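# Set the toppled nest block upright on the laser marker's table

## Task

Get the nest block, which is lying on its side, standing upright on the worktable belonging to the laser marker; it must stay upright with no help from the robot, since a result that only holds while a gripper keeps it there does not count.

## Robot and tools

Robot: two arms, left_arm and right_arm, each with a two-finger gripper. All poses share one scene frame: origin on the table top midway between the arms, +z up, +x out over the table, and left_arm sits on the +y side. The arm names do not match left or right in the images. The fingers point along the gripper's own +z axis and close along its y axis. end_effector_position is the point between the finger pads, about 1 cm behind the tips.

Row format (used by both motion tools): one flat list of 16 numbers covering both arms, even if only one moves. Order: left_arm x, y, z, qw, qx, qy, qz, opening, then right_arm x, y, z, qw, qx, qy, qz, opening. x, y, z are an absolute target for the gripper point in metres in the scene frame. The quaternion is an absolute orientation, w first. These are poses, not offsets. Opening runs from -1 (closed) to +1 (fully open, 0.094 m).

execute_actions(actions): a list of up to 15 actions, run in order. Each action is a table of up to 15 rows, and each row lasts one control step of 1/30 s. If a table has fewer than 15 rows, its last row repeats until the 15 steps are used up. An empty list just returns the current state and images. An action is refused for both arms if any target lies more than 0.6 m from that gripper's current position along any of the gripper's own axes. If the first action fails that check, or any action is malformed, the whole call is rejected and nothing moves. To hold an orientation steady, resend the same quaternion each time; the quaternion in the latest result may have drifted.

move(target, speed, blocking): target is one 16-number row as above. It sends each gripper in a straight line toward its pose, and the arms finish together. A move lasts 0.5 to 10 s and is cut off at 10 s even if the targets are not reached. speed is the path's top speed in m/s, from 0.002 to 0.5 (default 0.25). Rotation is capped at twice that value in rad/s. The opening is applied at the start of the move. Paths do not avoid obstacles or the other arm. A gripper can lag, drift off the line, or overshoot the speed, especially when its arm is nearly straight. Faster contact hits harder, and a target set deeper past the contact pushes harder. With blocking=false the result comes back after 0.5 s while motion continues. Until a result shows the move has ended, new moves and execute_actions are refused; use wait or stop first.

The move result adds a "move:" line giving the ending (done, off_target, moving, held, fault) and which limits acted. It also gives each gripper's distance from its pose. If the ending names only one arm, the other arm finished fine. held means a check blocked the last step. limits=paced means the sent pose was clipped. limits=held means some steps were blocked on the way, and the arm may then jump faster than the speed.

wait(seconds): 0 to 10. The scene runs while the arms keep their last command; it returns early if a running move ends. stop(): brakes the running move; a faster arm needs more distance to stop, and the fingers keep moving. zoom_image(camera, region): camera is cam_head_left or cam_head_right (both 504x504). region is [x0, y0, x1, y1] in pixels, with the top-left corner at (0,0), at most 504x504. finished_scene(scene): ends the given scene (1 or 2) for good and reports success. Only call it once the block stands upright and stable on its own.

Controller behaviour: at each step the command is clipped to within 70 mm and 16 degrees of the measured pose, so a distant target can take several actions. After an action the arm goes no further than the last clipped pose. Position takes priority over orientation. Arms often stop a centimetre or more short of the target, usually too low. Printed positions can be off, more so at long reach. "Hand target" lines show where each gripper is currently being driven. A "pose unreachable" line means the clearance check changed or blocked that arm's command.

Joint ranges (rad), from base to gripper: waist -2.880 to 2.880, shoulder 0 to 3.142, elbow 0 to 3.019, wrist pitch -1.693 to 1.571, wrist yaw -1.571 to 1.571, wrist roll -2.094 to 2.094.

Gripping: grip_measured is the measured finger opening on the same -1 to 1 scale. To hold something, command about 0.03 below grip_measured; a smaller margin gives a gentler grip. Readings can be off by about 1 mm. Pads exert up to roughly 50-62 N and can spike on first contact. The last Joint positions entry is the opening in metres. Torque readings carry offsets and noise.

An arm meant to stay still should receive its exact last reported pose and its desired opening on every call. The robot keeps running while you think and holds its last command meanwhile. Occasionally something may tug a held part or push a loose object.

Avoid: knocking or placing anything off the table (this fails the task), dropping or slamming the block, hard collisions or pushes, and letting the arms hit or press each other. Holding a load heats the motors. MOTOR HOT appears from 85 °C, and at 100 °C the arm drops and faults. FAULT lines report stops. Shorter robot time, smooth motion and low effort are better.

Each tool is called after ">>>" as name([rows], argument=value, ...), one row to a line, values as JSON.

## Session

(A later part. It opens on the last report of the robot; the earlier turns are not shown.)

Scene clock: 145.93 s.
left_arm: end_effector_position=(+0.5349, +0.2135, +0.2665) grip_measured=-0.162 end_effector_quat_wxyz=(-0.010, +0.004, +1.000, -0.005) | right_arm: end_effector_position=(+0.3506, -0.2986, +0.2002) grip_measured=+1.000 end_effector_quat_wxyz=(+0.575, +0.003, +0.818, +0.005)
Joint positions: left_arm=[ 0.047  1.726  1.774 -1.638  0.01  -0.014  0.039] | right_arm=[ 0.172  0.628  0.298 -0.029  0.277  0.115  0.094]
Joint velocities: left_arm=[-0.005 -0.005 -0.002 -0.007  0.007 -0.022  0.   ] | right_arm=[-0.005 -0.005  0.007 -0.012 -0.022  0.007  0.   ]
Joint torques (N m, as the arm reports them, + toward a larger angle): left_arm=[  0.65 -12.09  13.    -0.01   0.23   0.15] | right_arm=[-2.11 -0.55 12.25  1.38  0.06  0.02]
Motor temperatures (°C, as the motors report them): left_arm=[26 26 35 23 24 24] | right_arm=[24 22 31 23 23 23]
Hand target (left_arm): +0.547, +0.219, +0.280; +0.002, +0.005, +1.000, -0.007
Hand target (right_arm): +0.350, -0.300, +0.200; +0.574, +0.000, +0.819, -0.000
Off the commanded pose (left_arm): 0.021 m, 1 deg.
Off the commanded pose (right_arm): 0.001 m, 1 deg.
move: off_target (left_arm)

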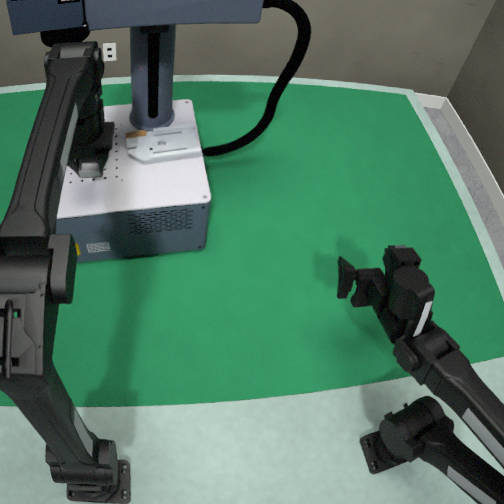

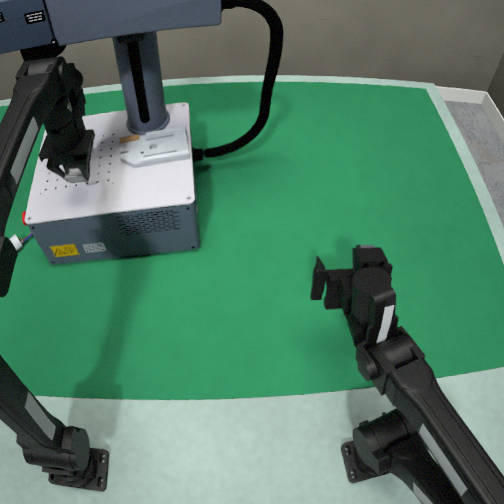

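>>> move(target=[0.575,0.2,0.265,-0.128,-0.776,0.596,-0.167,-0.2, 0.35,-0.3,0.2,0.574,0,0.819,0,1], speed=0.3)

>>> zoom_image(camera="cam_head_right", region=[20, 110, 188, 250])

>>> zoom_image(camera="cam_head_left", region=[20, 110, 188, 250])

Scene clock: 156.70 s.
left_arm: end_effector_position=(+0.5750, +0.1948, +0.2551) grip_measured=-0.162 end_effector_quat_wxyz=(+0.135, +0.770, -0.605, +0.155) | right_arm: end_effector_position=(+0.3506, -0.2986, +0.2002) grip_measured=+1.000 end_effector_quat_wxyz=(+0.575, +0.003, +0.818, +0.005)
Joint positions: left_arm=[ 0.134  1.779  1.777 -1.515  0.41  -1.755  0.039] | right_arm=[ 0.172  0.628  0.298 -0.029  0.277  0.115  0.094]
Joint velocities: left_arm=[ 0.005  0.005 -0.012 -0.012 -0.022 -0.051 -0.   ] | right_arm=[-0.015 -0.005  0.007 -0.007 -0.066 -0.037  0.   ]
Joint torques (N m, as the arm reports them, + toward a larger angle): left_arm=[  0.61 -16.     8.16   1.46   0.4   -0.16] | right_arm=[-2.28 -0.54 12.32  1.37  0.05  0.02]
Motor temperatures (°C, as the motors report them): left_arm=[26 26 38 23 24 24] | right_arm=[24 22 31 23 23 23]
Hand target (left_arm): +0.575, +0.201, +0.265; +0.125, +0.775, -0.596, +0.168
Hand target (right_arm): +0.350, -0.300, +0.200; +0.574, +0.000, +0.819, -0.000
Off the commanded pose (left_arm): 0.011 m, 2 deg.
Off the commanded pose (right_arm): 0.001 m, 1 deg.
move: off_target (left_arm)

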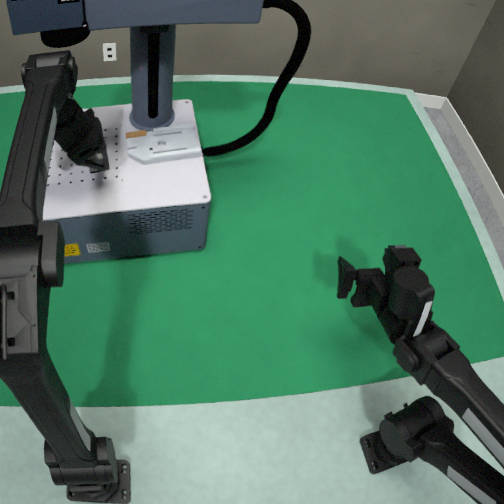

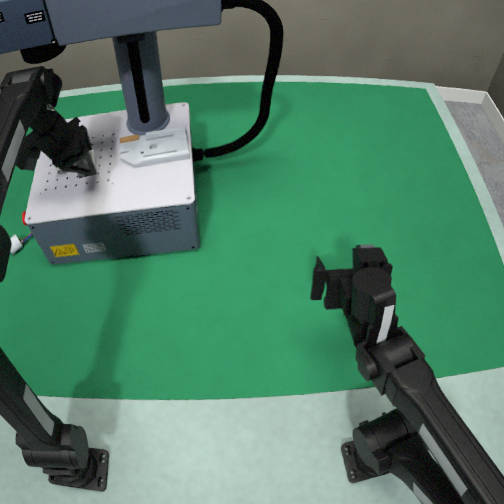

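Region (20, 110, 188, 250) of cam_head_right's 504x504 image, scaled by 3.000, with more detail than that image has.

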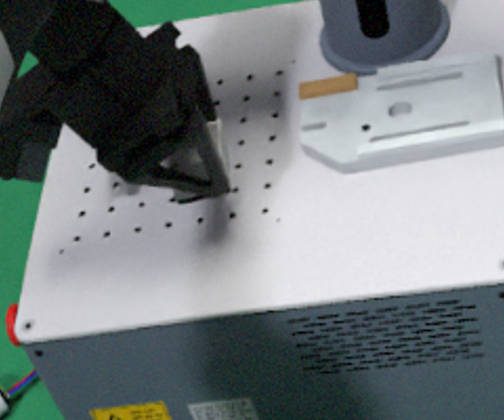

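Region (20, 110, 188, 250) of cam_head_left's 504x504 image, scaled by 3.000, with more detail than that image has.

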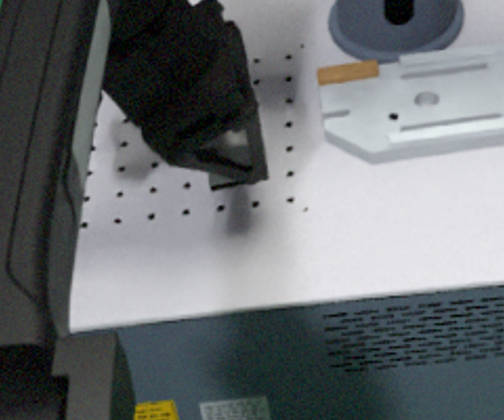

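>>> move(target=[0.575,0.2,0.212,-0.128,-0.776,0.596,-0.167,-0.2, 0.35,-0.3,0.2,0.574,0,0.819,0,1], speed=0.04)

>>> zoom_image(camera="cam_head_left", region=[20, 110, 188, 250])

Scene clock: 161.10 s.
left_arm: end_effector_position=(+0.5730, +0.1946, +0.2082) grip_measured=-0.162 end_effector_quat_wxyz=(+0.134, +0.770, -0.604, +0.156) | right_arm: end_effector_position=(+0.3506, -0.2986, +0.2002) grip_measured=+1.000 end_effector_quat_wxyz=(+0.575, +0.003, +0.818, +0.005)
Joint positions: left_arm=[ 0.134  1.779  1.654 -1.388  0.41  -1.758  0.039] | right_arm=[ 0.172  0.628  0.298 -0.029  0.277  0.115  0.094]
Joint velocities: left_arm=[-0.015 -0.005 -0.022  0.002 -0.037  0.007 -0.001] | right_arm=[-0.005 -0.015 -0.002  0.002 -0.007 -0.007  0.   ]
Joint torques (N m, as the arm reports them, + toward a larger angle): left_arm=[  0.57 -14.73   8.13   1.33   0.46  -0.16] | right_arm=[-2.38 -0.41 12.35  1.34  0.06  0.01]
Motor temperatures (°C, as the motors report them): left_arm=[26 27 37 23 24 24] | right_arm=[24 22 31 23 23 23]
Hand target (left_arm): +0.576, +0.200, +0.212; +0.128, +0.775, -0.596, +0.167
Hand target (right_arm): +0.350, -0.300, +0.200; +0.574, +0.000, +0.819, -0.000
Off the commanded pose (left_arm): 0.007 m, 2 deg.
Off the commanded pose (right_arm): 0.001 m, 1 deg.
move: done

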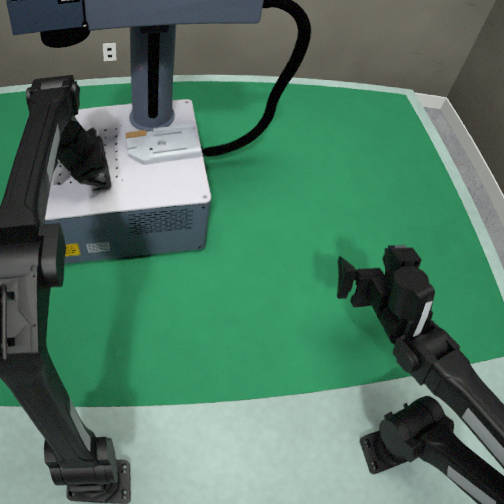

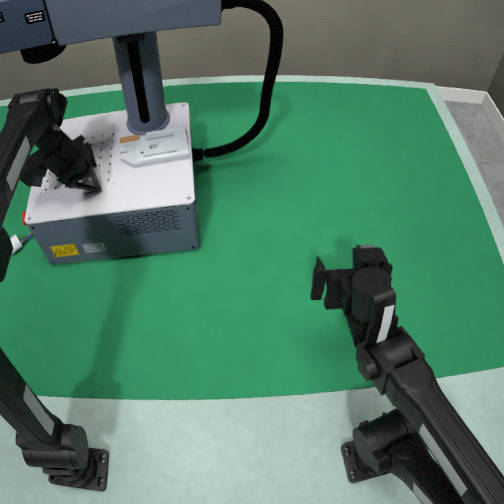

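Region (20, 110, 188, 250) of cam_head_left's 504x504 image, scaled by 3.000, with more detail than that image has.

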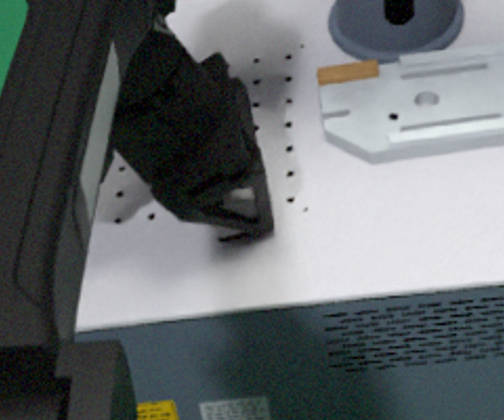

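>>> move(target=[0.575,0.2,0.192,-0.128,-0.776,0.596,-0.167,-0.2, 0.35,-0.3,0.2,0.574,0,0.819,0,1], speed=0.02)

Scene clock: 164.57 s.
left_arm: end_effector_position=(+0.5723, +0.1946, +0.2041) grip_measured=-0.162 end_effector_quat_wxyz=(+0.129, +0.769, -0.604, +0.165) | right_arm: end_effector_position=(+0.3506, -0.2986, +0.2002) grip_measured=+1.000 end_effector_quat_wxyz=(+0.575, +0.003, +0.818, +0.005)
Joint positions: left_arm=[ 0.136  1.766  1.624 -1.35   0.416 -1.758  0.039] | right_arm=[ 0.172  0.628  0.298 -0.029  0.277  0.115  0.094]
Joint velocities: left_arm=[-0.005 -0.015 -0.002 -0.002 -0.007 -0.037 -0.   ] | right_arm=[ 0.005 -0.015 -0.007 -0.017  0.051 -0.007  0.   ]
Joint torques (N m, as the arm reports them, + toward a larger angle): left_arm=[  0.43 -13.19   7.19   1.94   0.29  -0.16] | right_arm=[-2.28 -0.42 12.35  1.4   0.04  0.02]
Motor temperatures (°C, as the motors report them): left_arm=[26 27 36 23 24 24] | right_arm=[24 22 31 23 23 23]
Hand target (left_arm): +0.575, +0.200, +0.192; +0.128, +0.775, -0.596, +0.167
Hand target (right_arm): +0.350, -0.300, +0.200; +0.574, +0.000, +0.819, -0.000
Off the commanded pose (left_arm): 0.014 m, 1 deg.
Off the commanded pose (right_arm): 0.001 m, 1 deg.
move: off_target (left_arm)

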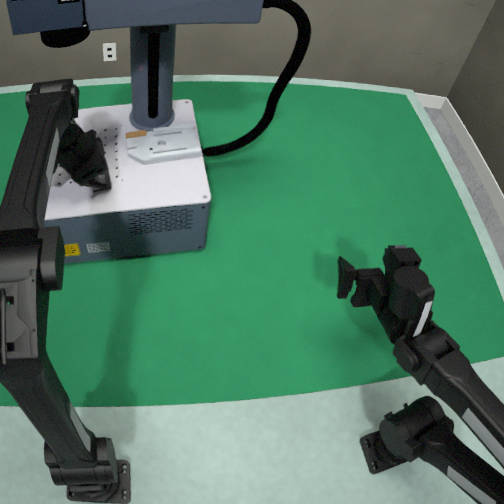

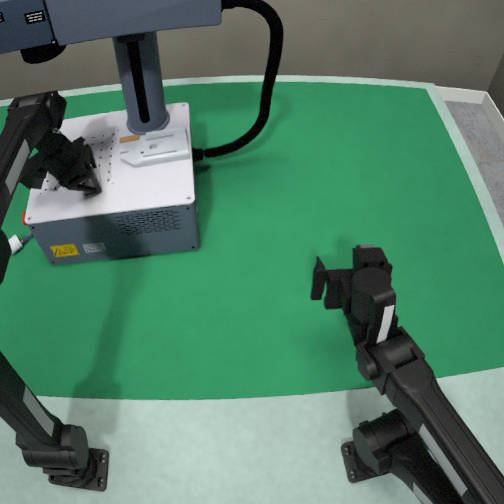

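Contact. Release and retreat.

>>> move(target=[0.573,0.196,0.205,-0.128,-0.776,0.596,-0.167,0.6, 0.35,-0.3,0.2,0.574,0,0.819,0,1], speed=0.02)

>>> move(target=[0.565,0.25,0.28,-0.128,-0.776,0.596,-0.167,0.6, 0.35,-0.3,0.2,0.574,0,0.819,0,1], speed=0.12)

>>> zoom_image(camera="cam_head_left", region=[60, 140, 144, 210])

>>> zoom_image(camera="cam_head_right", region=[50, 140, 134, 210])

Scene clock: 170.80 s.
left_arm: end_effector_position=(+0.5722, +0.1944, +0.2048) grip_measured=+0.598 end_effector_quat_wxyz=(+0.129, +0.769, -0.604, +0.166) | right_arm: end_effector_position=(+0.3506, -0.2986, +0.2002) grip_measured=+1.000 end_effector_quat_wxyz=(+0.575, +0.003, +0.818, +0.005)
Joint positions: left_arm=[ 0.136  1.765  1.624 -1.35   0.417 -1.76   0.075] | right_arm=[ 0.172  0.628  0.298 -0.029  0.277  0.115  0.094]
Joint velocities: left_arm=[ 0.005 -0.005  0.002 -0.002 -0.007 -0.066 -0.   ] | right_arm=[-0.015 -0.005 -0.002 -0.037  0.007 -0.022  0.   ]
Joint torques (N m, as the arm reports them, + toward a larger angle): left_arm=[ -0.24 -14.     8.43   0.98   0.24  -0.21] | right_arm=[-2.19 -0.39 12.32  1.37  0.04  0.02]
Motor temperatures (°C, as the motors report them): left_arm=[26 27 35 23 24 24] | right_arm=[24 22 31 23 23 23]
Hand target (left_arm): +0.573, +0.196, +0.205; +0.128, +0.775, -0.596, +0.167
Hand target (right_arm): +0.350, -0.300, +0.200; +0.574, +0.000, +0.819, -0.000
Off the commanded pose (left_arm): 0.002 m, 1 deg.
Off the commanded pose (right_arm): 0.001 m, 1 deg.
move: done

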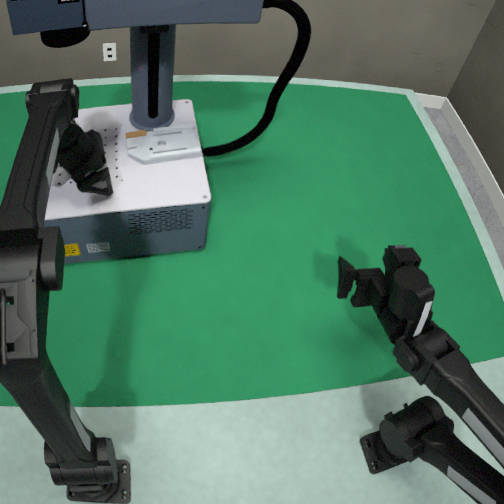

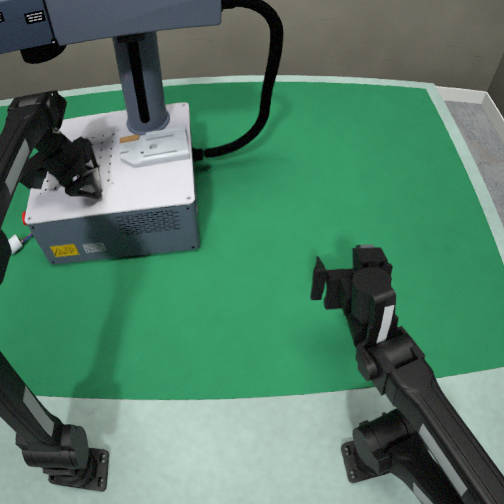

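Scene clock: 171.97 s.
left_arm: end_effector_position=(+0.5565, +0.2449, +0.2556) grip_measured=+0.598 end_effector_quat_wxyz=(+0.143, +0.781, -0.589, +0.151) | right_arm: end_effector_position=(+0.3506, -0.2986, +0.2002) grip_measured=+1.000 end_effector_quat_wxyz=(+0.575, +0.003, +0.818, +0.005)
Joint positions: left_arm=[ 0.231  1.758  1.75  -1.56   0.418 -1.688  0.075] | right_arm=[ 0.172  0.628  0.298 -0.029  0.277  0.115  0.094]
Joint velocities: left_arm=[ 0.005 -0.005 -0.007 -0.002 -0.007  0.022  0.001] | right_arm=[-0.005  0.005  0.002 -0.017 -0.051  0.081  0.   ]
Joint torques (N m, as the arm reports them, + toward a larger angle): left_arm=[  0.34 -14.57  12.02   0.     0.37   0.16] | right_arm=[-2.23 -0.76 12.35  1.37  0.04  0.02]
Motor temperatures (°C, as the motors report them): left_arm=[26 27 35 23 24 24] | right_arm=[24 22 31 23 23 23]
Hand target (left_arm): +0.562, +0.249, +0.280; +0.127, +0.775, -0.596, +0.167
Hand target (right_arm): +0.350, -0.300, +0.200; +0.574, +0.000, +0.819, -0.000
Off the commanded pose (left_arm): 0.026 m, 3 deg.
Off the commanded pose (right_arm): 0.001 m, 1 deg.
move: off_target (left_arm)

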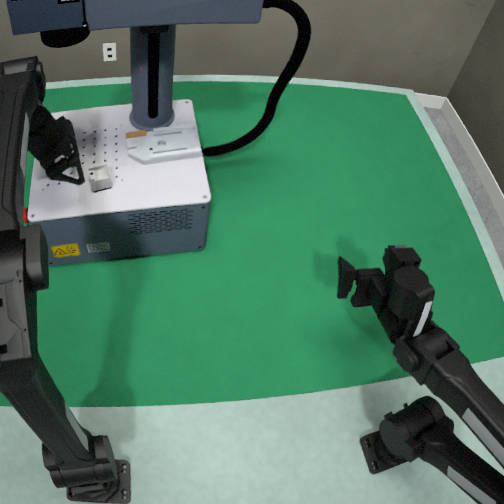

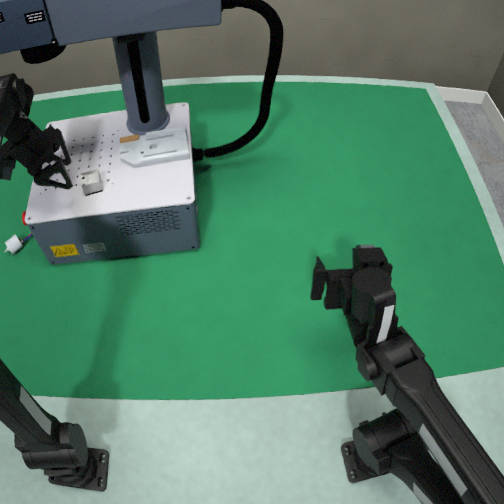

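Region (60, 140, 144, 210) of cam_head_left's 504x504 image, scaled by 6.000, with more detail than that image has.

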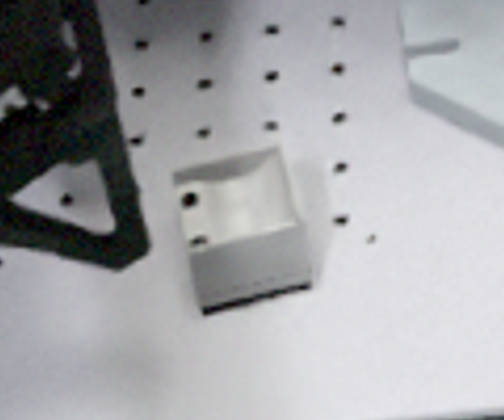

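Region (50, 140, 134, 210) of cam_head_right's 504x504 image, scaled by 6.000, with more detail than that image has.

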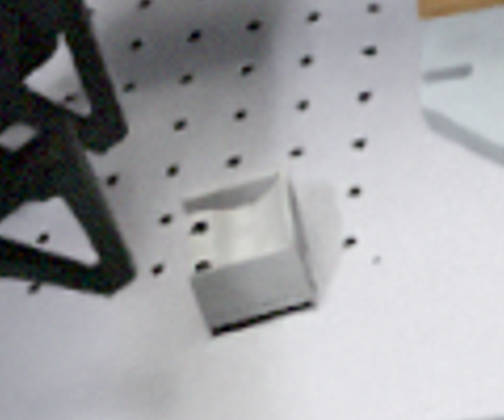

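Upright.

>>> finished_scene(scene=1)

The scene is finished: the task was done.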